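## Task

Move each tube from the tray into a rack chosen by the dot on its cap: an orange dot goes to the blue rack and a white dot goes to the green rack. Every tube must be pushed fully down into its slot and must never touch the floor, or the task fails. The bottles in the tray must finish upright in it. The tray must finish resting on the work bench with nothing hanging past its edge. Any number of robots may help. At the end the grippers must be open and the robots moved away. A robot that tips over or is left leaning fails the task. Anything held in place only by a robot at the end is not counted.

## Robot and tools

Robots: r1 and r2 are identical Hello Robot Stretch 3 units. Each has a two-wheel base with a passive rear caster, a mast with a lift, and one telescoping arm that reaches out to the robot's right. The base cannot drive sideways, so you reach forward or back by driving. The base is 0.33 m long and 0.34 m wide. It turns on the spot about a point 0.05 m behind its front edge. With the arm in and the wrist folded, a turn sweeps a circle of radius 0.28 m. An unfolded, level wrist reaches past that circle.

Frames: the base frame has its origin on the floor midway between the drive wheels, with x forward, y left and z up. hand_pose is reported in it, at the point where the closed fingertips meet. The odometry frame is the base frame at the start of the scene. Each robot reports only in its own frames. Only the images, lidar_m, wrist_depth_mm and head_depth_mm show where the two robots are relative to each other.

execute_actions(actions, cameras): actions is a list holding one action or none. An empty list just returns the state and images. The action is an object keyed by "r1" and/or "r2". Each robot may have "base", "joints" and "contact_limits".
- base: exactly one command. {"translate_m": d} is an offset: drive straight d metres from where the base last reported itself, forward positive, range -1 to 1. {"rotate_rad": d} is an offset: turn in place by d radians, left (counter-clockwise seen from above) positive, range -3.2 to 3.2.
- joints: absolute targets by name, not offsets. lift_m is arm height on the mast, 0 to 1.1. arm_m is extension, 0 to 0.52. wrist_yaw_rad runs -1.345 to 4.42: 0 points along the arm, positive swings toward the front, and 3.0 folds over the base. wrist_pitch_rad runs -1.57 to 0.451: 0 is level and negative tips the fingers down. wrist_roll_rad runs -2.911 to 2.911, and at 0 the fingers are side by side. gripper_m runs -0.089 to 0.179, larger is wider. The real fingertip gap is about 0.007 m less when nearly shut and 0.025 m less when wide, and it is zero below 0.007. head_pan_rad runs -3.953 to 1.73: 0 is forward, positive turns left, and -1.57 looks along the arm. head_tilt_rad runs -1.53 to 0.419: 0 is level and negative looks down.
- contact_limits: {"arm_m": N}, with N from 1 to 100 percent motor effort. The arm's motion stops (contact_stop) when its effort reaches about N. Smaller is softer, but too small stops it at once.
All motions in an action start together. No action lasts over 15 s. An unknown key or an out-of-range value rejects the whole call. A joint, base or robot you leave out may keep pushing toward its old target. cameras lists the images to return (for example r1_head_camera, r2_wrist_camera, or "all"). Leaving it out gives all, and [] gives none. The pictures line gives the order of the images.

wait(seconds): 0 to 10 s with no new command. It returns the same output as an empty action.
zoom_image(camera, region): region is [x0, y0, x1, y1] in pixels of that camera's latest full image, measured from the top-left, at most 504 by 504.
finished_scene(scene): closes the numbered scene for good and reports success. The goal must still hold after the robot keeps your last command.

Results: base_status and joint_status tell how each motion ended. "done" means target reached; for the base it means the wheels turned as commanded, even if they slipped. "off_target" means it stopped short and may still be pushing. After contact_stop, time_out or torque_fault, the old target is dropped. The arm and lift stop on firm contact and then go slack until their next command, so a loaded slack lift can sink. A stop reported in one call cancels your later calls in that same reply. on_its_own covers uncommanded parts, and its "held at" value is a target, not the current position. motor_effort is percent of maximum, positive toward larger joint values, with the peak in brackets; the readings carry offsets and noise. An effort at rest outside its normal range suggests pushing or a load. base_odometry counts wheel turns. turned_by_wheels and turned_by_imu give the turn since the last result. base_tilt gives forward/right lean in degrees, with an offset of up to about 4. lidar_m gives 12 distances in metres from the base origin, in 30 degree sectors: the 1st is straight ahead and they go counter-clockwise (4th left, 7th behind, 10th right). It works in a plane 0.17 m above the floor, from 0.15 to 12 m, and shows "-" for nothing. It misses clear objects and its own robot and may miss thin legs. The robot's own parts can hide sectors 5, 6, 9 and 10. wrist_depth_mm (45 to 1000) and head_depth_mm (280 to 4000) are 7x7 grids of median depth read from the top-left. The head grid follows the sideways image.

Cameras: head and nav cameras turn with the head; the wrist camera rides on the gripper. Calibration is given per camera and may be slightly off.

Gripping: to grasp, command gripper_m below the object's width; lower squeezes harder. To let go, go at least 0.02 above the contact value. Neither the reading nor "done" proves you are holding something.

Safety: only fold or unfold the wrist with lift_m between 0.32 and 0.95, wrist_pitch_rad -0.4 and roll near 0. Once folded, the lift may go down to 0.25. If yaw is below -0.4, keep pitch at -0.5 or lower. The base is fast (0.30 m/s, 1.9 rad/s) only when lift_m is under 0.30, arm_m under 0.03 and yaw above 2.54; otherwise 0.10 m/s and 0.63 rad/s. Never press one robot against the other; once bases touch, even millimetres more is a hard press that ends the run. Travel differs between robots by up to 2.5 cm per metre, so shared loads are risky. Pushing the arm on something rigid with the gripper above about 0.45 m, pushing again after a contact stop, driving while gripping something fixed, or snagging furniture (especially when reversing) can tip a robot. If it leans, reverse in short steps, free the gripper, and lower lift_m to about 0.2. Wrist servos that strain for several seconds switch off for 10 s. Avoid drops, slips, slams and hard pushes. Loose objects may be nudged occasionally.

Each tool is called after "Call:" by a JSON object that holds its "op" and its "data".

## Session

Call:
{"op": "execute_actions", "data": {"actions": []}}

Scene clock: 0.00 s.
r1.base_odometry: x=+0.000 y=+0.000 heading=+0.000 (m, m, rad; r1's odometry frame)
r1.turned_by_wheels: +0.000 (rad since the last result)
r1.turned_by_imu: +0.000 (rad since the last result)
r1.base_tilt: forward=-3.0 right=+1.0 (deg)
r1.lidar_m: 5.39 1.76 1.23 1.16 1.18 1.56 3.26 3.34 3.79 3.57 0.93 1.97
r1.head_depth_mm: 1895 2770 - - - 3445 2313 / 1853 2748 - - - 3553 2343 / 1852 2734 - - - 3545 2359 / 1858 2712 - - - 3564 2344 / 1841 2707 - - - 3647 2381 / 1829 2653 - - - 3641 2401 / 1809 2626 3704 3661 3601 3329 2378
r1.base_status: not commanded
r1.joint_positions: lift_m=+0.343 arm_m=-0.002 wrist_yaw_rad=+2.936 wrist_pitch_rad=-0.344 wrist_roll_rad=+0.006 gripper_m=+0.037 head_pan_rad=+0.013 head_tilt_rad=-0.010
r1.joint_status: not commanded
r1.motor_effort: left_wheel=+0 right_wheel=+0 lift_m=+30 arm_m=+1 wrist_yaw_rad=+0 wrist_pitch_rad=+7 wrist_roll_rad=+1 gripper_m=-1 head_pan_rad=+0 head_tilt_rad=+2 (%)
r1.hand_pose: x=+0.0262 y=+0.0853 z=+0.3723 quat_wxyz=(+0.192, +0.707, +0.049, +0.679) (m; r1's base frame)
r1.wrist_depth_mm: 901 - - - - - - / 979 - - - - - - / - - - - - - - / - - - 954 939 913 890 / 808 798 783 743 768 715 721 / 650 642 - 611 622 596 586 / 552 539 524 526 509 507 499
r2.base_odometry: x=+0.000 y=+0.000 heading=+0.000 (m, m, rad; r2's odometry frame)
r2.turned_by_wheels: +0.000 (rad since the last result)
r2.turned_by_imu: +0.000 (rad since the last result)
r2.base_tilt: forward=+0.3 right=-2.8 (deg)
r2.lidar_m: 1.11 1.08 1.14 1.64 3.57 3.74 3.78 0.97 1.02 1.47 3.46 1.45
r2.head_depth_mm: 1359 1373 1373 1383 1385 1403 1407 / 1278 1279 1287 1296 1305 1311 1314 / 1205 1205 1220 1221 1227 1231 1238 / 1128 1139 1147 1151 1155 1160 1172 / 1073 1076 1086 1090 1092 1098 1100 / 1019 1022 1027 1032 1038 1040 1048 / 972 978 978 981 986 993 1000
r2.base_status: not commanded
r2.joint_positions: lift_m=+0.323 arm_m=-0.002 wrist_yaw_rad=+3.020 wrist_pitch_rad=-0.403 wrist_roll_rad=-0.013 gripper_m=+0.037 head_pan_rad=+0.004 head_tilt_rad=+0.007
r2.joint_status: not commanded
r2.motor_effort: left_wheel=+0 right_wheel=+0 lift_m=+23 arm_m=+0 wrist_yaw_rad=+1 wrist_pitch_rad=+4 wrist_roll_rad=+0 gripper_m=+0 head_pan_rad=+0 head_tilt_rad=+2 (%)
r2.hand_pose: x=+0.0061 y=+0.0817 z=+0.3389 quat_wxyz=(+0.183, +0.695, +0.101, +0.688) (m; r2's base frame)
r2.wrist_depth_mm: - - - - - - 868 / - - - - - - 906 / - - - 997 980 964 895 / 825 817 782 786 783 752 737 / 671 659 - 642 647 635 628 / 558 566 - 558 525 556 531 / 486 496 - - 473 463 455
pictures: r1_head_camera (sideways: a quarter turn clockwise sets it upright), r1_nav_camera (sideways: a quarter turn counterclockwise sets it upright), r1_wrist_camera, r2_head_camera (sideways: a quarter turn clockwise sets it upright), r2_nav_camera (sideways: a quarter turn counterclockwise sets it upright), r2_wrist_camera
Images, in order (width x height): r1_head_camera 896x504, r1_nav_camera 672x504, r1_wrist_camera 644x364, r2_head_camera 896x504, r2_nav_camera 672x504, r2_wrist_camera 644x364.

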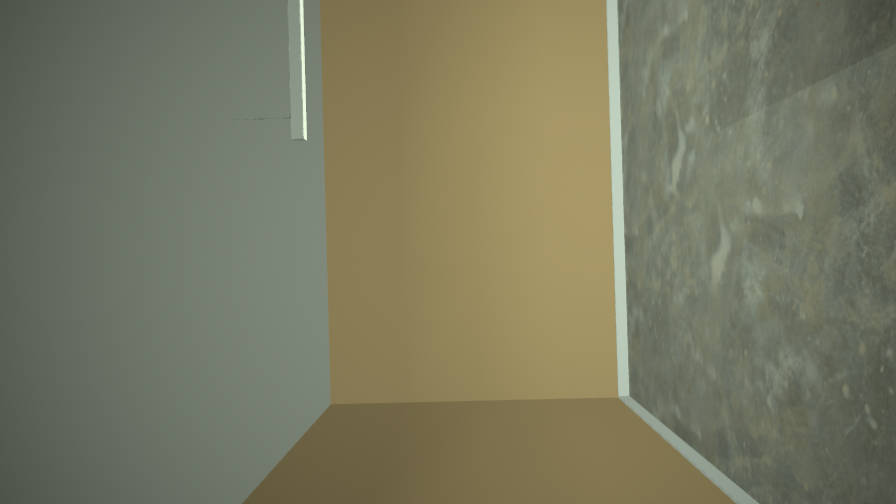

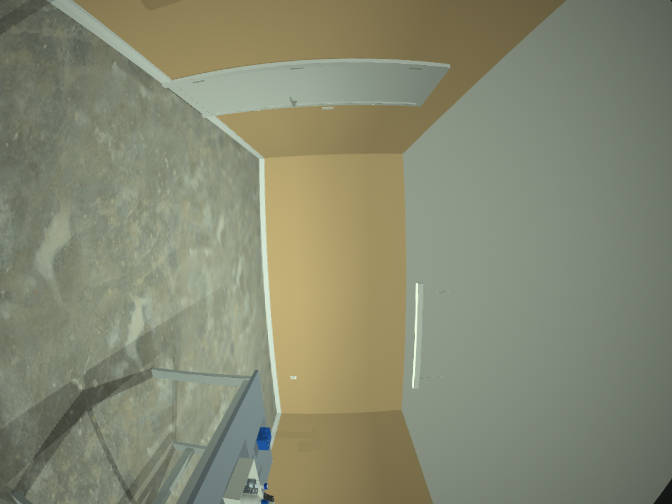

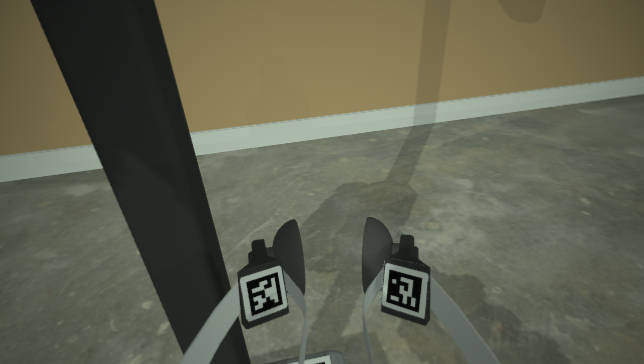

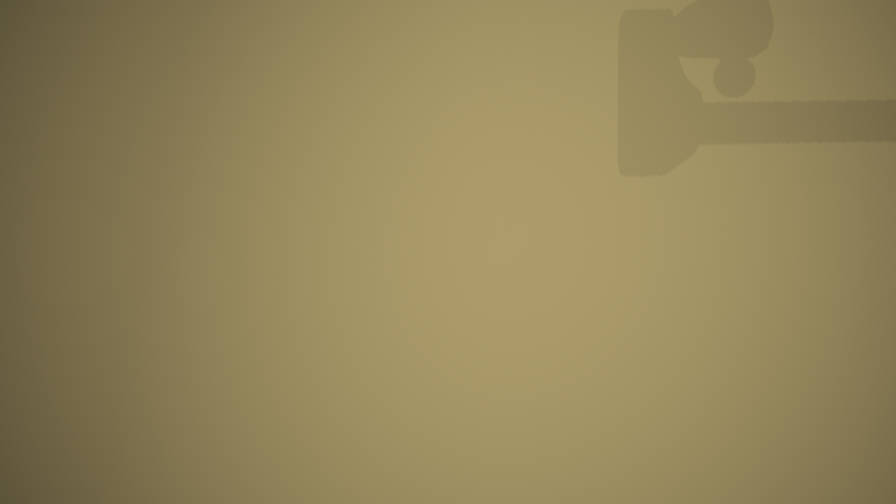

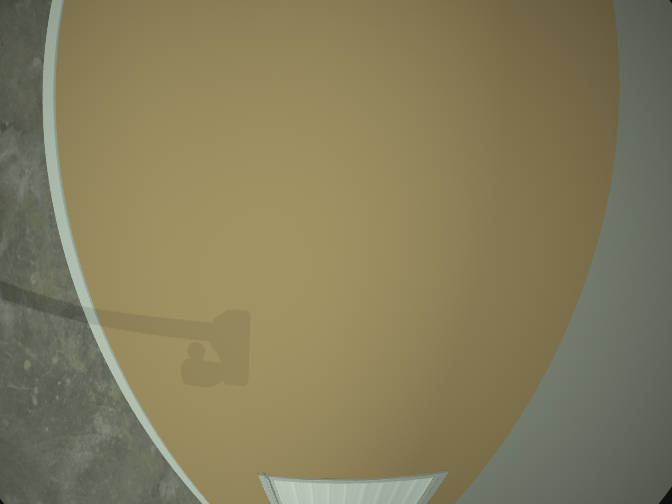

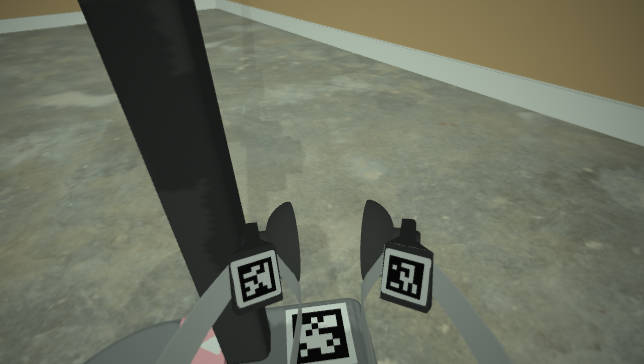

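Call:
{"op": "execute_actions", "data": {"actions": [{"r1":{"joints":{"head_pan_rad":-0.9,"head_tilt_rad":-0.45}},"r2":{"joints":{"head_pan_rad":-2.1,"head_tilt_rad":-0.45}}}], "cameras": ["r1_head_camera","r1_nav_camera","r2_head_camera","r2_nav_camera"]}}

Scene clock: 8.93 s.
r1.base_odometry: x=+0.000 y=+0.000 heading=+0.000 (m, m, rad; r1's odometry frame)
r1.turned_by_wheels: +0.000 (rad since the last result)
r1.turned_by_imu: -0.001 (rad since the last result)
r1.base_tilt: forward=-3.0 right=+1.1 (deg)
r1.lidar_m: 5.40 1.76 1.23 1.16 1.19 1.56 3.27 3.33 3.76 3.56 0.93 1.98
r1.head_depth_mm: 3153 3298 3541 1306 1965 1694 1378 / 3327 3562 3813 1313 1057 1188 1320 / 3616 3841 - 1337 1993 1710 1391 / 3800 - - 1346 2143 1731 1394 / - - - 1364 2235 1747 1399 / - - - 1568 2271 1750 1423 / - - - 1749 2324 1754 1416
r1.base_status: not commanded
r1.joint_positions: lift_m=+0.343 arm_m=-0.002 wrist_yaw_rad=+2.936 wrist_pitch_rad=-0.344 wrist_roll_rad=+0.006 gripper_m=+0.037 head_pan_rad=-0.893 head_tilt_rad=-0.444
r1.joint_status: all done
r1.motor_effort: left_wheel=+0(0) right_wheel=+0(0) lift_m=+29(30) arm_m=+1(1) wrist_yaw_rad=+0(0) wrist_pitch_rad=+7(7) wrist_roll_rad=+1(1) gripper_m=+0(0) head_pan_rad=-2(31) head_tilt_rad=-2(23) (%)
r1.hand_pose: x=+0.0262 y=+0.0853 z=+0.3723 quat_wxyz=(+0.192, +0.707, +0.049, +0.679) (m; r1's base frame)
r1.wrist_depth_mm: 910 - - - - - - / 945 - - - - - - / - - - - - - - / - - - 950 946 896 888 / 815 789 785 760 758 718 697 / 646 634 - 610 628 597 577 / 550 536 527 528 510 508 503
r2.base_odometry: x=+0.000 y=+0.000 heading=+0.000 (m, m, rad; r2's odometry frame)
r2.turned_by_wheels: +0.000 (rad since the last result)
r2.turned_by_imu: -0.001 (rad since the last result)
r2.base_tilt: forward=+0.3 right=-2.7 (deg)
r2.lidar_m: 1.10 1.08 1.15 1.64 3.58 3.73 3.75 0.97 1.02 1.47 3.42 1.45
r2.head_depth_mm: 3086 3275 3429 1118 1821 1411 1267 / 3218 3449 3579 1136 1949 1464 1268 / 3368 3709 1657 1265 1967 1462 1276 / 3572 - 1572 1348 1975 1511 1283 / 3823 - 1837 2361 1986 1569 1289 / - - 1811 2433 1918 1567 1287 / - - 1857 2601 1924 1555 1288
r2.base_status: not commanded
r2.joint_positions: lift_m=+0.323 arm_m=-0.002 wrist_yaw_rad=+3.020 wrist_pitch_rad=-0.403 wrist_roll_rad=-0.013 gripper_m=+0.037 head_pan_rad=-2.093 head_tilt_rad=-0.444
r2.joint_status: all done
r2.motor_effort: left_wheel=+0(1) right_wheel=+0(0) lift_m=+23(23) arm_m=+0(0) wrist_yaw_rad=+0(1) wrist_pitch_rad=+5(4) wrist_roll_rad=+0(0) gripper_m=+0(1) head_pan_rad=-2(26) head_tilt_rad=-4(38) (%)
r2.hand_pose: x=+0.0061 y=+0.0817 z=+0.3389 quat_wxyz=(+0.183, +0.695, +0.101, +0.688) (m; r2's base frame)
r2.wrist_depth_mm: - - - - - - 874 / - - - - - - 912 / - - - - - 963 879 / 831 787 808 761 799 753 750 / 677 658 - 643 651 631 619 / 579 560 - 559 519 528 519 / 492 502 - - 471 476 460
pictures: r1_head_camera (sideways: a quarter turn clockwise sets it upright), r1_nav_camera (sideways: a quarter turn counterclockwise sets it upright), r2_head_camera (sideways: a quarter turn clockwise sets it upright), r2_nav_camera (sideways: a quarter turn counterclockwise sets it upright)
camera_calibration (this result's frames):
r1_head_camera: T_world_to_cam=[[-0.235235, 0.328931, -0.914587, 1.21253], [0.762665, 0.645785, 0.0360963, -0.0410627], [0.6025, -0.689033, -0.402775, 0.477908], [0, 0, 0, 1]] pos_world=[0.0286075, -0.0430276, 1.30294]
r1_nav_camera: T_world_to_cam=[[0.235669, -0.373299, 0.897278, -1.1245], [-0.808801, -0.587219, -0.0318729, 0.100339], [0.538797, -0.718208, -0.440314, 0.533507], [0, 0, 0, 1]] pos_world=[0.0587115, 0.0223155, 1.2471]
r2_head_camera: T_world_to_cam=[[0.236098, 0.371537, -0.897897, 1.18924], [0.861578, -0.507353, 0.0166126, -0.0242671], [-0.449378, -0.77753, -0.439893, 0.528557], [0, 0, 0, 1]] pos_world=[-0.022346, -0.0431879, 1.30072]
r2_nav_camera: T_world_to_cam=[[-0.188909, -0.380266, 0.905379, -1.13985], [-0.891925, 0.452166, 0.00381085, 0.049155], [-0.410831, -0.806811, -0.424587, 0.511024], [0, 0, 0, 1]] pos_world=[0.0384576, -0.0433749, 1.24879]
Images, in order (width x height): r1_head_camera 896x504, r1_nav_camera 672x504, r2_head_camera 896x504, r2_nav_camera 672x504.

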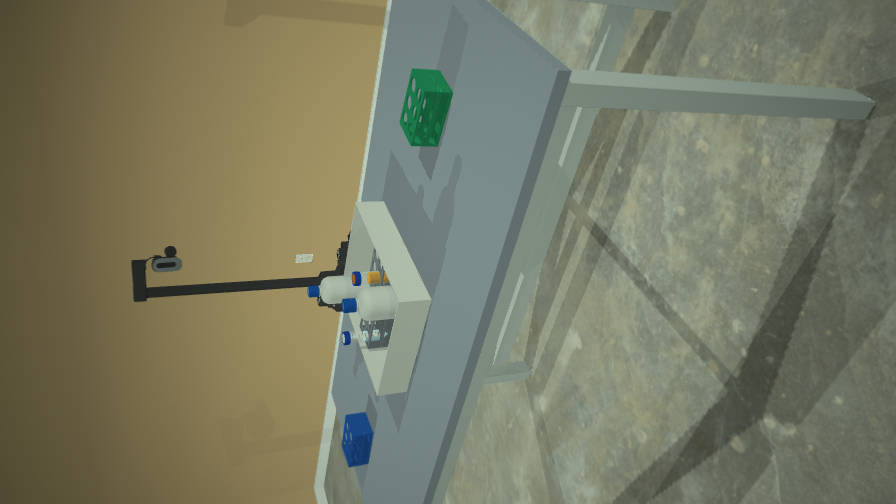

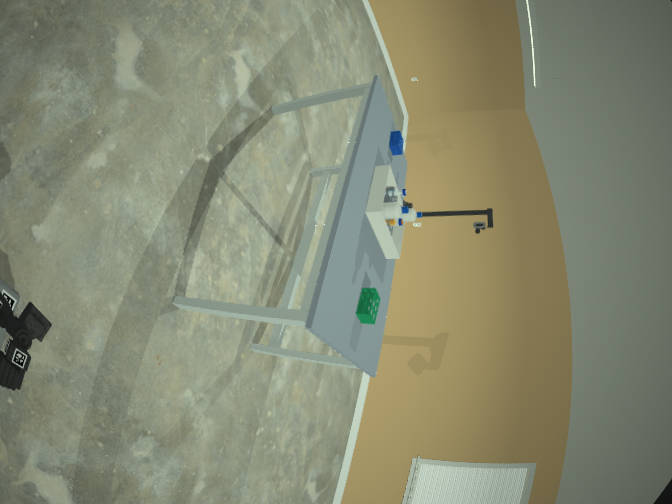

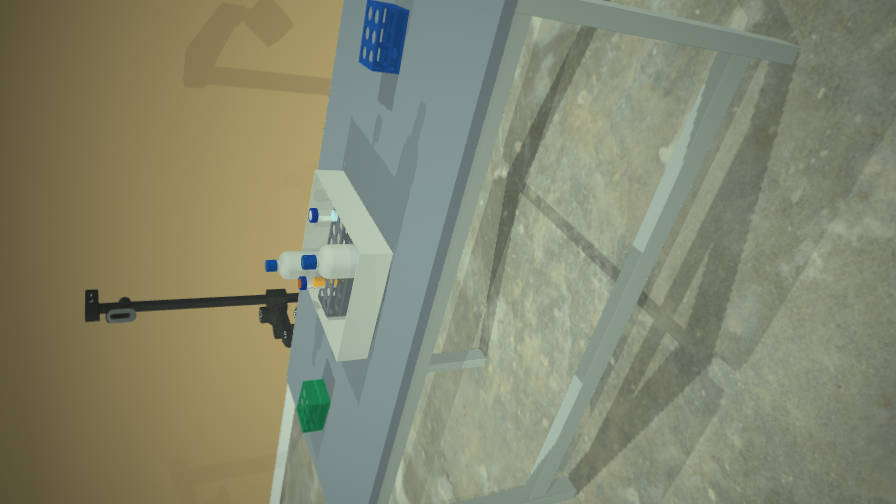

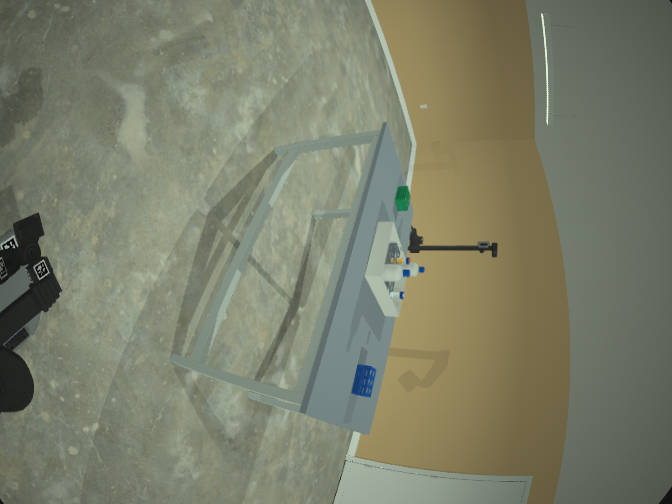

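Call:
{"op": "execute_actions", "data": {"actions": [{"r1":{"base":{"rotate_rad":-0.39},"joints":{"lift_m":0.28}},"r2":{"base":{"rotate_rad":-1.78},"joints":{"lift_m":0.28}}}], "cameras": []}}

Call:
{"op": "execute_actions", "data": {"actions": [{"r1":{"base":{"translate_m":1},"joints":{"head_pan_rad":-1.5,"head_tilt_rad":-0.7}},"r2":{"base":{"translate_m":1},"joints":{"head_pan_rad":-1.5,"head_tilt_rad":-0.7}}}], "cameras": []}}

Call:
{"op": "execute_actions", "data": {"actions": [{"r1":{"base":{"rotate_rad":0.48},"joints":{"lift_m":0.93,"wrist_pitch_rad":-0.4}},"r2":{"base":{"rotate_rad":0.65},"joints":{"lift_m":0.93}}}], "cameras": ["r1_head_camera","r1_nav_camera","r2_head_camera","r2_nav_camera"]}}

Scene clock: 25.57 s.
r1.base_odometry: x=+0.000 y=+0.000 heading=-0.390 (m, m, rad; r1's odometry frame)
r1.turned_by_wheels: -0.390 (rad since the last result)
r1.turned_by_imu: -0.395 (rad since the last result)
r1.base_tilt: forward=-3.1 right=+1.0 (deg)
r1.lidar_m: 1.97 3.53 1.54 1.18 1.17 1.23 1.79 3.26 3.48 3.63 1.54 0.93
r1.head_depth_mm: 2989 3161 3370 3117 2169 1680 1377 / 3023 3204 3474 3121 2212 1711 1384 / 3074 3292 3559 3171 2225 1707 1390 / 3153 3352 3701 1527 1976 1720 1393 / 3216 3522 3750 1315 1081 1567 1342 / 3327 3569 3863 1341 1101 1746 1415 / 3420 3700 - 1396 1975 1738 1419
r1.base_status: done
r1.joint_positions: lift_m=+0.280 arm_m=-0.002 wrist_yaw_rad=+2.936 wrist_pitch_rad=-0.346 wrist_roll_rad=+0.006 gripper_m=+0.037 head_pan_rad=-0.893 head_tilt_rad=-0.445
r1.joint_status: all done
r1.motor_effort: left_wheel=+3(11) right_wheel=-3(10) lift_m=+23(23) arm_m=+1(1) wrist_yaw_rad=+0(0) wrist_pitch_rad=+8(8) wrist_roll_rad=+1(0) gripper_m=+0(0) head_pan_rad=-2(3) head_tilt_rad=-2(2) (%)
r1.hand_pose: x=+0.0262 y=+0.0852 z=+0.3095 quat_wxyz=(+0.193, +0.707, +0.049, +0.678) (m; r1's base frame)
r1.wrist_depth_mm: 802 - - - - - - / 863 - - - - - - / 915 - - - - - - / 887 - 873 846 829 780 776 / 701 692 676 653 666 629 615 / 558 557 - 536 534 510 510 / 477 481 - - 436 435 436
r2.base_odometry: x=+0.000 y=+0.000 heading=-1.780 (m, m, rad; r2's odometry frame)
r2.turned_by_wheels: -1.780 (rad since the last result)
r2.turned_by_imu: -1.769 (rad since the last result)
r2.base_tilt: forward=+0.3 right=-2.8 (deg)
r2.lidar_m: 1.20 5.26 1.83 1.18 1.08 1.09 1.35 2.70 3.56 4.05 1.60 0.97
r2.head_depth_mm: 2808 3036 3266 2654 1965 1527 1274 / 2890 3150 3424 2686 1970 1553 1274 / 2972 3270 3528 2704 1975 1552 1275 / 3100 3365 3647 2715 1989 1542 1280 / 3210 3504 3799 2710 1977 1551 1286 / 3306 3572 - 2733 1985 1560 1279 / 3463 3823 - 2792 1994 1575 1287
r2.base_status: done
r2.joint_positions: lift_m=+0.280 arm_m=-0.002 wrist_yaw_rad=+3.020 wrist_pitch_rad=-0.404 wrist_roll_rad=-0.013 gripper_m=+0.037 head_pan_rad=-2.093 head_tilt_rad=-0.445
r2.joint_status: all done
r2.motor_effort: left_wheel=+2(13) right_wheel=-2(6) lift_m=+20(20) arm_m=+0(0) wrist_yaw_rad=+0(1) wrist_pitch_rad=+5(5) wrist_roll_rad=+0(0) gripper_m=+1(0) head_pan_rad=-2(3) head_tilt_rad=-4(4) (%)
r2.hand_pose: x=+0.0061 y=+0.0816 z=+0.2959 quat_wxyz=(+0.183, +0.695, +0.101, +0.688) (m; r2's base frame)
r2.wrist_depth_mm: 800 - - - - - - / 856 - - - - - - / 869 962 936 918 898 878 848 / 723 722 738 691 693 682 663 / 606 603 - 584 581 583 559 / 505 516 - - 476 485 474 / 452 - - - 418 420 416
pictures: none
No camera images: the call's "cameras" was empty. Leave "cameras" out to get every camera's image.

Scene clock: 30.67 s.
r1.base_odometry: x=+0.925 y=-0.380 heading=-0.390 (m, m, rad; r1's odometry frame)
r1.turned_by_wheels: +0.000 (rad since the last result)
r1.turned_by_imu: +0.000 (rad since the last result)
r1.base_tilt: forward=-3.0 right=+1.0 (deg)
r1.lidar_m: 0.97 4.51 2.08 1.62 1.60 1.69 2.46 4.17 0.67 1.10 1.08 1.14
r1.head_depth_mm: 3218 3452 2649 840 735 1314 1173 / 3124 3398 2594 849 704 1382 1196 / 3021 3345 1137 857 687 1405 1200 / 2835 3196 1149 865 691 1371 1206 / 2803 3109 1163 874 698 1320 1214 / 2674 2946 1180 881 703 629 1228 / 2619 2836 2903 834 695 605 1230
r1.base_status: done
r1.joint_positions: lift_m=+0.280 arm_m=-0.002 wrist_yaw_rad=+2.936 wrist_pitch_rad=-0.346 wrist_roll_rad=+0.006 gripper_m=+0.037 head_pan_rad=-1.493 head_tilt_rad=-0.691
r1.joint_status: all done
r1.motor_effort: left_wheel=+2(14) right_wheel=-3(8) lift_m=+23(24) arm_m=+1(1) wrist_yaw_rad=+0(0) wrist_pitch_rad=+8(8) wrist_roll_rad=+1(1) gripper_m=+0(1) head_pan_rad=-2(26) head_tilt_rad=-3(18) (%)
r1.hand_pose: x=+0.0262 y=+0.0852 z=+0.3094 quat_wxyz=(+0.193, +0.707, +0.049, +0.678) (m; r1's base frame)
r1.wrist_depth_mm: - - - - - - - / - - - - - - - / - - - - - - - / 913 - 868 839 816 793 783 / 712 684 672 656 662 630 620 / 569 552 - 532 536 519 511 / 480 483 - - 444 440 433
r2.base_odometry: x=-0.208 y=-0.978 heading=-1.780 (m, m, rad; r2's odometry frame)
r2.turned_by_wheels: +0.000 (rad since the last result)
r2.turned_by_imu: +0.004 (rad since the last result)
r2.base_tilt: forward=+0.4 right=-2.7 (deg)
r2.lidar_m: 0.43 0.84 2.88 1.87 1.71 1.72 2.14 4.33 0.57 0.37 0.34 0.34
r2.head_depth_mm: - 3291 2412 777 1032 1307 1131 / 3639 3400 2397 781 1432 1254 1134 / 3409 3390 998 780 674 1313 1131 / 3157 3367 941 783 640 1296 1095 / 2948 3194 1006 785 641 581 1148 / 2764 3047 1013 788 642 554 1147 / 2588 2893 1016 789 627 545 1101
r2.base_status: done
r2.joint_positions: lift_m=+0.280 arm_m=-0.002 wrist_yaw_rad=+3.020 wrist_pitch_rad=-0.405 wrist_roll_rad=-0.013 gripper_m=+0.037 head_pan_rad=-1.507 head_tilt_rad=-0.691
r2.joint_status: all done
r2.motor_effort: left_wheel=+2(12) right_wheel=-1(4) lift_m=+20(20) arm_m=+0(0) wrist_yaw_rad=+0(0) wrist_pitch_rad=+5(5) wrist_roll_rad=+0(0) gripper_m=+0(1) head_pan_rad=+2(24) head_tilt_rad=-5(32) (%)
r2.hand_pose: x=+0.0061 y=+0.0816 z=+0.2958 quat_wxyz=(+0.184, +0.695, +0.101, +0.688) (m; r2's base frame)
r2.wrist_depth_mm: - - - - - - - / - - - - - - - / 956 924 943 940 900 904 863 / 738 734 709 723 709 685 671 / 620 603 - 580 582 565 555 / 515 521 - - 469 477 472 / 458 - - - 426 416 407
pictures: none
No camera images: the call's "cameras" was empty. Leave "cameras" out to get every camera's image.

Scene clock: 37.40 s.
r1.base_odometry: x=+0.925 y=-0.380 heading=+0.090 (m, m, rad; r1's odometry frame)
r1.turned_by_wheels: +0.480 (rad since the last result)
r1.turned_by_imu: +0.483 (rad since the last result)
r1.base_tilt: forward=-3.1 right=+1.1 (deg)
r1.lidar_m: 4.52 2.17 1.64 1.59 1.66 2.34 4.16 0.67 1.11 1.08 1.13 0.97
r1.head_depth_mm: 2652 2962 1099 837 694 - 1145 / 2656 2940 1121 848 682 - - / 2728 3040 1086 798 689 - - / 2729 3078 1067 747 700 - 1159 / 1294 3016 1015 868 697 1346 1177 / 2765 3143 1133 836 704 1382 1220 / 2861 3148 1193 860 706 1394 1222
r1.base_status: done
r1.joint_positions: lift_m=+0.930 arm_m=-0.002 wrist_yaw_rad=+2.936 wrist_pitch_rad=-0.416 wrist_roll_rad=+0.006 gripper_m=+0.037 head_pan_rad=-1.493 head_tilt_rad=-0.692
r1.joint_status: all done
r1.motor_effort: left_wheel=-2(11) right_wheel=+3(10) lift_m=+35(37) arm_m=+1(1) wrist_yaw_rad=+0(0) wrist_pitch_rad=+7(8) wrist_roll_rad=+0(0) gripper_m=-1(1) head_pan_rad=-2(3) head_tilt_rad=-4(3) (%)
r1.hand_pose: x=+0.0245 y=+0.0771 z=+0.9429 quat_wxyz=(+0.217, +0.705, +0.074, +0.671) (m; r1's base frame)
r1.wrist_depth_mm: - - - - - - - / - - - - - - - / - - - - - - - / - - - - - - - / - - - - - - - / - - - - - - - / - - - - - - -
r2.base_odometry: x=-0.208 y=-0.978 heading=-1.130 (m, m, rad; r2's odometry frame)
r2.turned_by_wheels: +0.650 (rad since the last result)
r2.turned_by_imu: +0.646 (rad since the last result)
r2.base_tilt: forward=+0.3 right=-2.8 (deg)
r2.lidar_m: 4.47 2.46 1.78 1.71 1.76 2.38 4.33 0.49 0.35 0.34 0.35 0.48
r2.head_depth_mm: 2564 2866 991 771 - - 1068 / 2576 2815 994 776 671 - 1068 / 2586 2866 957 616 654 - - / 2565 2889 924 731 658 - 1084 / 2513 2922 915 755 646 - 1098 / 1148 2903 866 754 641 583 1094 / 2564 2907 1013 788 642 583 1106
r2.base_status: done
r2.joint_positions: lift_m=+0.930 arm_m=-0.002 wrist_yaw_rad=+3.020 wrist_pitch_rad=-0.405 wrist_roll_rad=-0.013 gripper_m=+0.037 head_pan_rad=-1.507 head_tilt_rad=-0.692
r2.joint_status: all done
r2.motor_effort: left_wheel=-2(10) right_wheel=+2(6) lift_m=+25(25) arm_m=+0(0) wrist_yaw_rad=+0(0) wrist_pitch_rad=+5(5) wrist_roll_rad=+0(0) gripper_m=-1(0) head_pan_rad=+2(2) head_tilt_rad=-5(5) (%)
r2.hand_pose: x=+0.0061 y=+0.0815 z=+0.9454 quat_wxyz=(+0.184, +0.695, +0.101, +0.687) (m; r2's base frame)
r2.wrist_depth_mm: - - - - - - - / - - - - - - - / - - - - - - - / - - - - - - - / - - - - - - - / - - - - - - - / - - - - - - -
pictures: r1_head_camera (sideways: a quarter turn clockwise sets it upright), r1_nav_camera (sideways: a quarter turn counterclockwise sets it upright), r2_head_camera (sideways: a quarter turn clockwise sets it upright), r2_nav_camera (sideways: a quarter turn counterclockwise sets it upright)
camera_calibration (this result's frames):
r1_head_camera: T_world_to_cam=[[-0.0247315, 0.615646, -0.787635, 1.0457], [0.994873, 0.0924418, 0.0410174, -0.0488734], [0.0980626, -0.782582, -0.614776, 0.756822], [0, 0, 0, 1]] pos_world=[0.00026856, -0.0469856, 1.29091]
r1_nav_camera: T_world_to_cam=[[-0.000386994, -0.647209, 0.762313, -0.94708], [-0.999598, -0.0213557, -0.0186386, 0.0842646], [0.0283428, -0.762014, -0.64694, 0.80545], [0, 0, 0, 1]] pos_world=[0.0610356, 0.00260514, 1.24462]
r2_head_camera: T_world_to_cam=[[-0.0219109, 0.646357, -0.76272, 1.01456], [0.998661, 0.0499046, 0.0136022, -0.0211791], [0.0468551, -0.761401, -0.646585, 0.794445], [0, 0, 0, 1]] pos_world=[0.00615684, -0.0498182, 1.28779]
r2_nav_camera: T_world_to_cam=[[0.0662042, -0.629855, 0.773886, -0.969951], [-0.993236, -0.115746, -0.00923519, 0.0667566], [0.0953914, -0.76804, -0.633257, 0.779429], [0, 0, 0, 1]] pos_world=[0.0561691, -0.00456791, 1.24483]
Images, in order (width x height): r1_head_camera 896x504, r1_nav_camera 672x504, r2_head_camera 896x504, r2_nav_camera 672x504.

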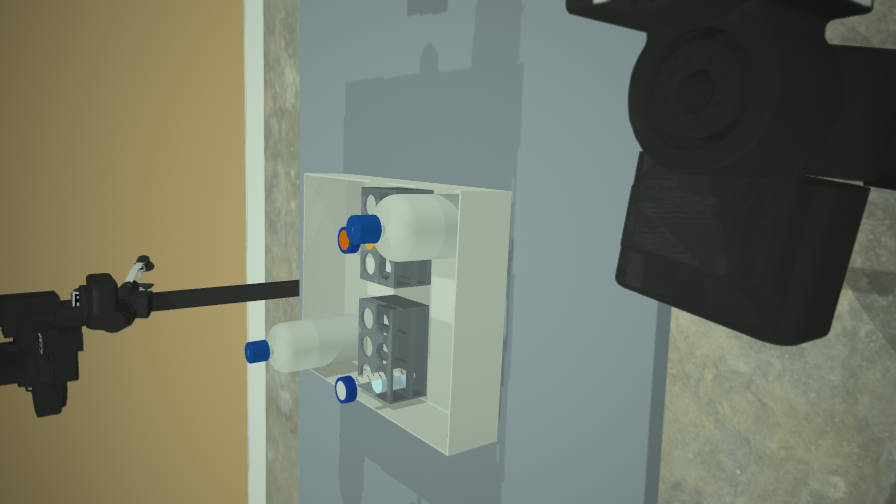

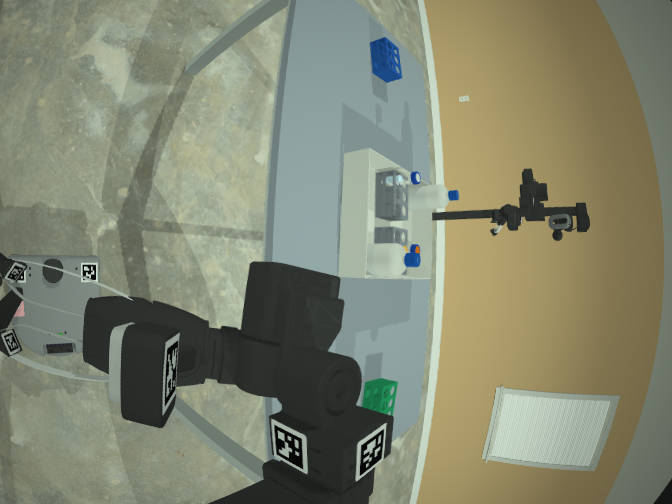

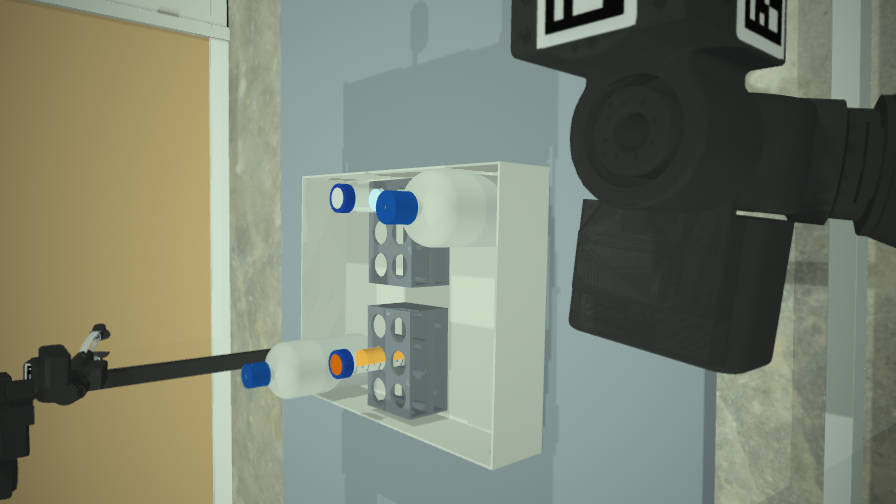

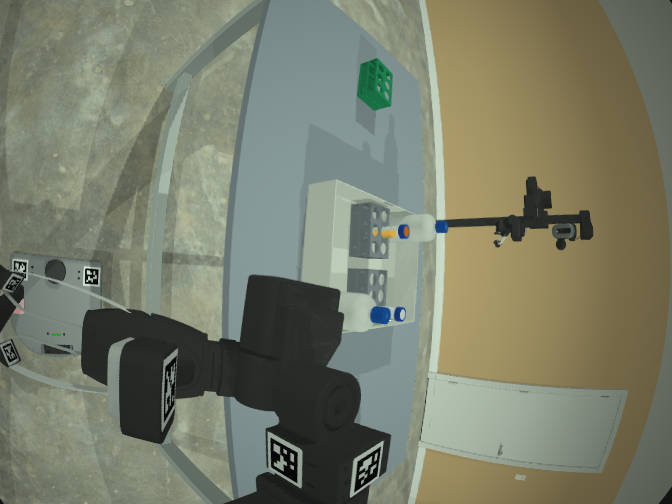

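Call:
{"op": "execute_actions", "data": {"actions": [{"r1":{"base":{"translate_m":0.28},"joints":{"wrist_yaw_rad":0,"gripper_m":0.1,"head_pan_rad":-1.65}},"r2":{"base":{"translate_m":0.2},"joints":{"wrist_yaw_rad":0,"gripper_m":0.1,"head_pan_rad":-1.65}}}], "cameras": ["r1_head_camera","r1_wrist_camera","r2_head_camera","r2_wrist_camera"]}}

Scene clock: 47.33 s.
r1.base_odometry: x=+1.204 y=-0.355 heading=+0.090 (m, m, rad; r1's odometry frame)
r1.turned_by_wheels: +0.000 (rad since the last result)
r1.turned_by_imu: -0.001 (rad since the last result)
r1.base_tilt: forward=-3.0 right=+1.1 (deg)
r1.lidar_m: 4.23 2.15 1.63 1.58 1.66 2.32 4.44 0.90 1.12 1.09 1.14 0.74
r1.head_depth_mm: 2742 3062 1104 759 732 - - / 2724 3079 1028 758 721 - - / 1136 2935 1048 849 - - - / 2710 3015 963 848 - - 1212 / 2694 3008 1161 873 715 1347 1209 / 2733 3008 1189 879 703 1356 1222 / 2719 2979 1183 888 707 1342 1224
r1.base_status: done
r1.joint_positions: lift_m=+0.930 arm_m=-0.002 wrist_yaw_rad=+0.001 wrist_pitch_rad=-0.416 wrist_roll_rad=+0.006 gripper_m=+0.100 head_pan_rad=-1.643 head_tilt_rad=-0.692
r1.joint_status: all done
r1.motor_effort: left_wheel=-3(5) right_wheel=+2(8) lift_m=+36(36) arm_m=+1(1) wrist_yaw_rad=-1(3) wrist_pitch_rad=+7(7) wrist_roll_rad=+0(0) gripper_m=+0(88) head_pan_rad=-2(14) head_tilt_rad=-3(3) (%)
r1.hand_pose: x=-0.0212 y=-0.3675 z=+0.9429 quat_wxyz=(+0.690, +0.146, -0.694, -0.146) (m; r1's base frame)
r1.wrist_depth_mm: - - - - - - - / - - - 915 - - - / - 700 745 618 600 412 656 / 580 571 547 452 436 425 499 / 461 448 453 434 440 420 412 / 381 376 364 364 360 360 346 / 330 322 315 311 307 297 300
r2.base_odometry: x=-0.122 y=-1.159 heading=-1.130 (m, m, rad; r2's odometry frame)
r2.turned_by_wheels: +0.000 (rad since the last result)
r2.turned_by_imu: +0.000 (rad since the last result)
r2.base_tilt: forward=+0.4 right=-2.9 (deg)
r2.lidar_m: 4.28 2.47 1.78 1.71 1.77 2.39 4.52 0.49 0.35 0.34 0.35 0.47
r2.head_depth_mm: 2652 2956 989 727 - - - / 2621 2945 950 627 - - - / 2522 2905 928 774 - - - / 1355 2802 920 763 - - 1073 / 2545 2913 858 766 626 568 1135 / 2532 2862 1011 785 641 566 1144 / 2489 2847 1016 789 644 557 1145
r2.base_status: done
r2.joint_positions: lift_m=+0.930 arm_m=-0.002 wrist_yaw_rad=+0.002 wrist_pitch_rad=-0.405 wrist_roll_rad=-0.013 gripper_m=+0.100 head_pan_rad=-1.643 head_tilt_rad=-0.692
r2.joint_status: all done
r2.motor_effort: left_wheel=-2(5) right_wheel=+2(6) lift_m=+26(26) arm_m=+0(0) wrist_yaw_rad=-1(1) wrist_pitch_rad=+5(5) wrist_roll_rad=+0(0) gripper_m=+1(80) head_pan_rad=-3(12) head_tilt_rad=-5(6) (%)
r2.hand_pose: x=-0.0211 y=-0.3688 z=+0.9454 quat_wxyz=(+0.697, +0.144, -0.688, -0.141) (m; r2's base frame)
r2.wrist_depth_mm: - - - - - - - / - - - 559 - - - / 698 688 667 545 651 477 594 / 501 523 526 465 474 298 461 / 433 430 425 416 415 309 385 / 369 371 350 342 338 335 344 / 322 308 313 308 304 300 302
pictures: r1_head_camera (sideways: a quarter turn clockwise sets it upright), r1_wrist_camera, r2_head_camera (sideways: a quarter turn clockwise sets it upright), r2_wrist_camera
camera_calibration (this result's frames):
r1_head_camera: T_world_to_cam=[[0.0673959, 0.612446, -0.787635, 1.04513], [0.99753, -0.0570218, 0.0410174, -0.0488896], [-0.0197914, -0.788454, -0.614776, 0.757541], [0, 0, 0, 1]] pos_world=[-0.00667614, -0.0455897, 1.29091]
r1_wrist_camera: T_world_to_cam=[[-0.99838, 0.0000562694, -0.056895, 0.0452206], [0.0481687, 0.533026, -0.844727, 1.0348], [0.0302789, -0.846099, -0.532165, 0.356398], [0, 0, 0, 1]] pos_world=[-0.0154889, -0.250028, 1.06636]
r2_head_camera: T_world_to_cam=[[0.065909, 0.643361, -0.76272, 1.01402], [0.996208, -0.0859307, 0.0136022, -0.0211642], [-0.05679, -0.760725, -0.646585, 0.795078], [0, 0, 0, 1]] pos_world=[-0.000596849, -0.0493661, 1.28779]
r2_wrist_camera: T_world_to_cam=[[-0.999904, -0.00991501, -0.00972527, -0.011585], [0.00243175, 0.564439, -0.825471, 1.01986], [0.0136739, -0.825415, -0.56436, 0.394621], [0, 0, 0, 1]] pos_world=[-0.0194599, -0.250039, 1.06446]
Images, in order (width x height): r1_head_camera 896x504, r1_wrist_camera 644x364, r2_head_camera 896x504, r2_wrist_camera 644x364.

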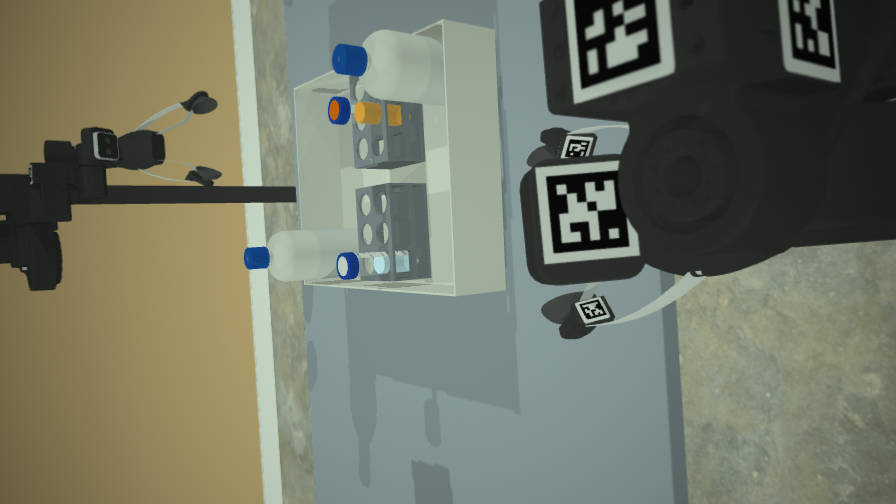

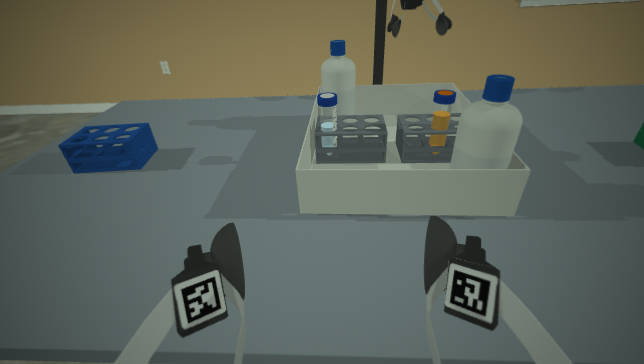

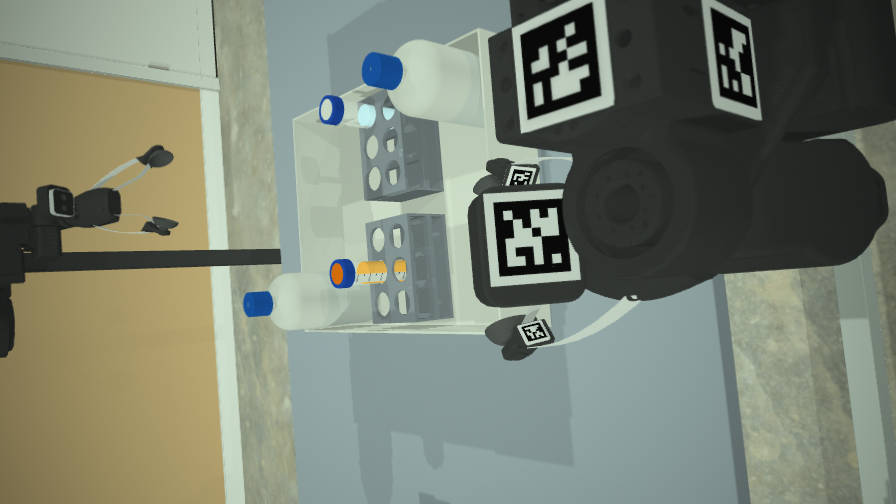

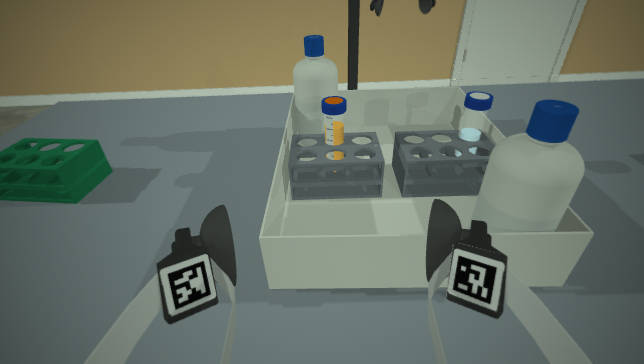

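Call:
{"op": "execute_actions", "data": {"actions": [{"r1":{"joints":{"arm_m":0.28,"lift_m":0.905,"gripper_m":0.07}},"r2":{"joints":{"arm_m":0.24,"lift_m":0.905,"gripper_m":0.07}}}], "cameras": ["r1_head_camera","r1_wrist_camera","r2_head_camera","r2_wrist_camera"]}}

Scene clock: 56.07 s.
r1.base_odometry: x=+1.204 y=-0.355 heading=+0.090 (m, m, rad; r1's odometry frame)
r1.turned_by_wheels: +0.000 (rad since the last result)
r1.turned_by_imu: -0.001 (rad since the last result)
r1.base_tilt: forward=-3.1 right=+1.1 (deg)
r1.lidar_m: 4.22 2.16 1.63 1.59 1.66 2.33 4.45 0.90 1.12 1.09 1.14 0.74
r1.head_depth_mm: 2779 3079 1156 - 660 1350 1184 / 2678 2904 - 761 681 1359 1192 / 1285 2998 - 758 685 1323 1196 / 2589 3015 945 775 692 1342 1212 / 2717 3076 1167 873 697 1348 1209 / 2691 3001 1177 877 703 1360 1217 / 2704 3018 1188 889 705 1346 1225
r1.base_status: not commanded
r1.joint_positions: lift_m=+0.905 arm_m=+0.280 wrist_yaw_rad=+0.000 wrist_pitch_rad=-0.417 wrist_roll_rad=+0.006 gripper_m=+0.070 head_pan_rad=-1.643 head_tilt_rad=-0.692
r1.joint_status: all done
r1.motor_effort: left_wheel=-3(3) right_wheel=+3(3) lift_m=+22(39) arm_m=+4(3) wrist_yaw_rad=+0(1) wrist_pitch_rad=+8(8) wrist_roll_rad=+1(0) gripper_m=+0(87) head_pan_rad=-3(2) head_tilt_rad=-4(3) (%)
r1.hand_pose: x=-0.0215 y=-0.6492 z=+0.9183 quat_wxyz=(+0.690, +0.146, -0.694, -0.147) (m; r1's base frame)
r1.wrist_depth_mm: - - - - - 389 - / - - - - - - - / - 690 668 435 506 495 567 / 528 522 506 428 478 424 438 / 398 412 419 334 333 311 300 / 347 342 - 326 324 320 234 / 297 295 283 281 275 274 212
r2.base_odometry: x=-0.122 y=-1.159 heading=-1.130 (m, m, rad; r2's odometry frame)
r2.turned_by_wheels: +0.000 (rad since the last result)
r2.turned_by_imu: -0.001 (rad since the last result)
r2.base_tilt: forward=+0.3 right=-2.8 (deg)
r2.lidar_m: 4.29 2.47 1.78 1.71 1.77 2.38 4.51 0.49 0.35 0.34 0.35 0.47
r2.head_depth_mm: 2623 2982 1029 - - 1259 1088 / 2679 2943 - 661 636 1229 1089 / 898 2862 - 738 638 578 1099 / 1326 2824 - 729 638 577 1094 / 2556 2886 927 758 635 567 1138 / 2565 2875 1005 785 642 569 1143 / 2495 2829 1016 789 646 558 1142
r2.base_status: not commanded
r2.joint_positions: lift_m=+0.905 arm_m=+0.240 wrist_yaw_rad=+0.001 wrist_pitch_rad=-0.405 wrist_roll_rad=-0.013 gripper_m=+0.070 head_pan_rad=-1.643 head_tilt_rad=-0.692
r2.joint_status: all done
r2.motor_effort: left_wheel=-3(3) right_wheel=+1(2) lift_m=+19(26) arm_m=+3(4) wrist_yaw_rad=-1(0) wrist_pitch_rad=+5(5) wrist_roll_rad=+0(0) gripper_m=+0(81) head_pan_rad=-3(2) head_tilt_rad=-5(5) (%)
r2.hand_pose: x=-0.0213 y=-0.6106 z=+0.9207 quat_wxyz=(+0.697, +0.144, -0.688, -0.141) (m; r2's base frame)
r2.wrist_depth_mm: - - - - - - - / - - - - - - - / - - 625 320 587 572 566 / 487 486 471 335 429 421 345 / 399 396 390 287 385 360 275 / 338 338 252 266 263 255 256 / 294 290 267 250 253 253 251
pictures: r1_head_camera (sideways: a quarter turn clockwise sets it upright), r1_wrist_camera, r2_head_camera (sideways: a quarter turn clockwise sets it upright), r2_wrist_camera
camera_calibration (this result's frames):
r1_head_camera: T_world_to_cam=[[0.0675612, 0.612427, -0.787635, 1.04513], [0.997515, -0.0572909, 0.0410174, -0.0488895], [-0.0200041, -0.788448, -0.614776, 0.757542], [0, 0, 0, 1]] pos_world=[-0.00668844, -0.0455863, 1.29091]
r1_wrist_camera: T_world_to_cam=[[-0.998379, 0.00138035, -0.0568937, 0.0444088], [0.0488497, 0.533682, -0.844273, 1.1642], [0.0291978, -0.845684, -0.532884, 0.105898], [0, 0, 0, 1]] pos_world=[-0.0156259, -0.531817, 1.04186]
r2_head_camera: T_world_to_cam=[[0.0660567, 0.643346, -0.76272, 1.01402], [0.996189, -0.0861594, 0.0136021, -0.0211641], [-0.0569646, -0.760712, -0.646585, 0.795079], [0, 0, 0, 1]] pos_world=[-0.000608183, -0.0493645, 1.28779]
r2_wrist_camera: T_world_to_cam=[[-0.999915, -0.0086405, -0.00972642, -0.0137308], [0.00315012, 0.564568, -0.825381, 1.13593], [0.0126229, -0.825342, -0.564493, 0.181292], [0, 0, 0, 1]] pos_world=[-0.0195964, -0.491802, 1.03978]
Images, in order (width x height): r1_head_camera 896x504, r1_wrist_camera 644x364, r2_head_camera 896x504, r2_wrist_camera 644x364.

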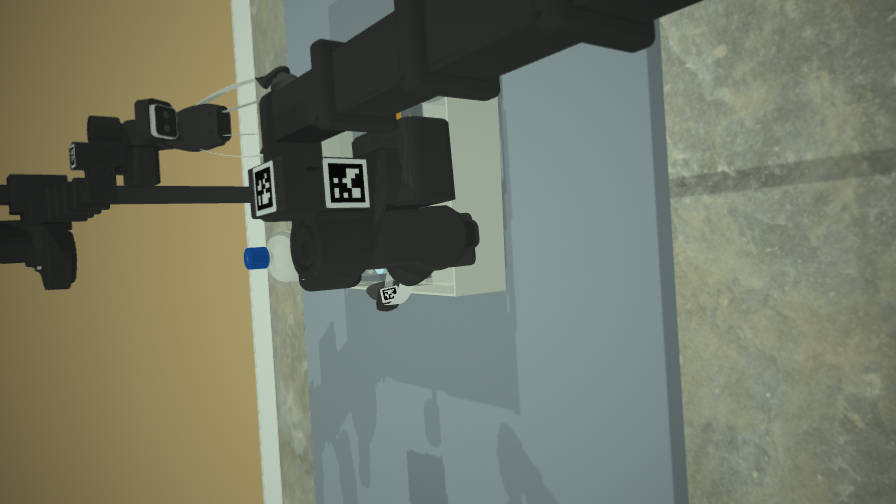

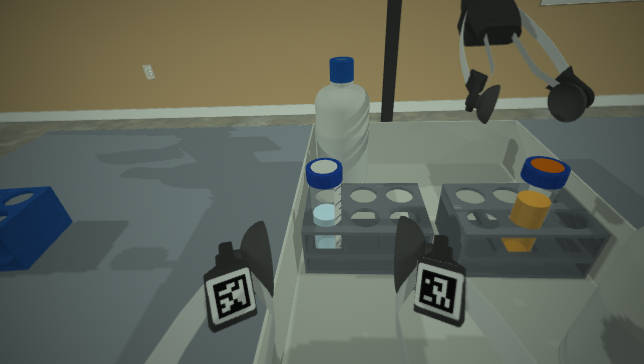

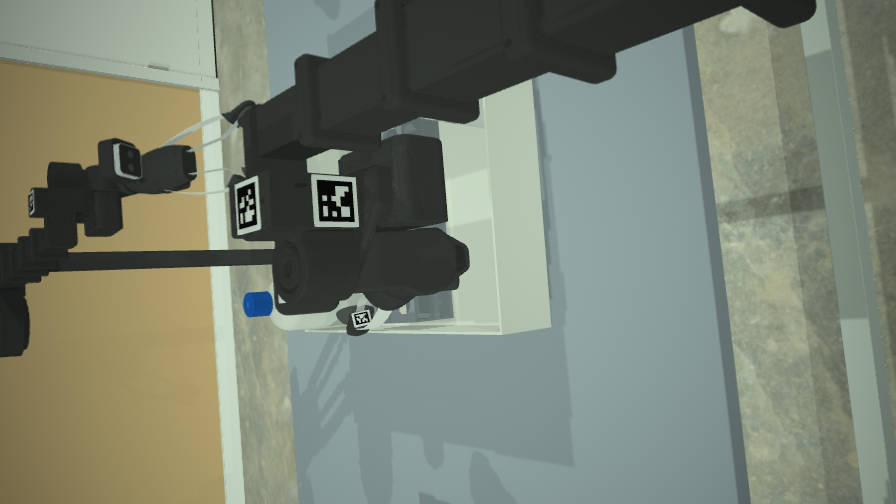

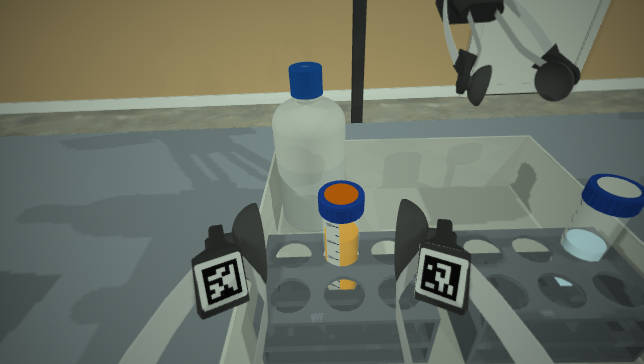

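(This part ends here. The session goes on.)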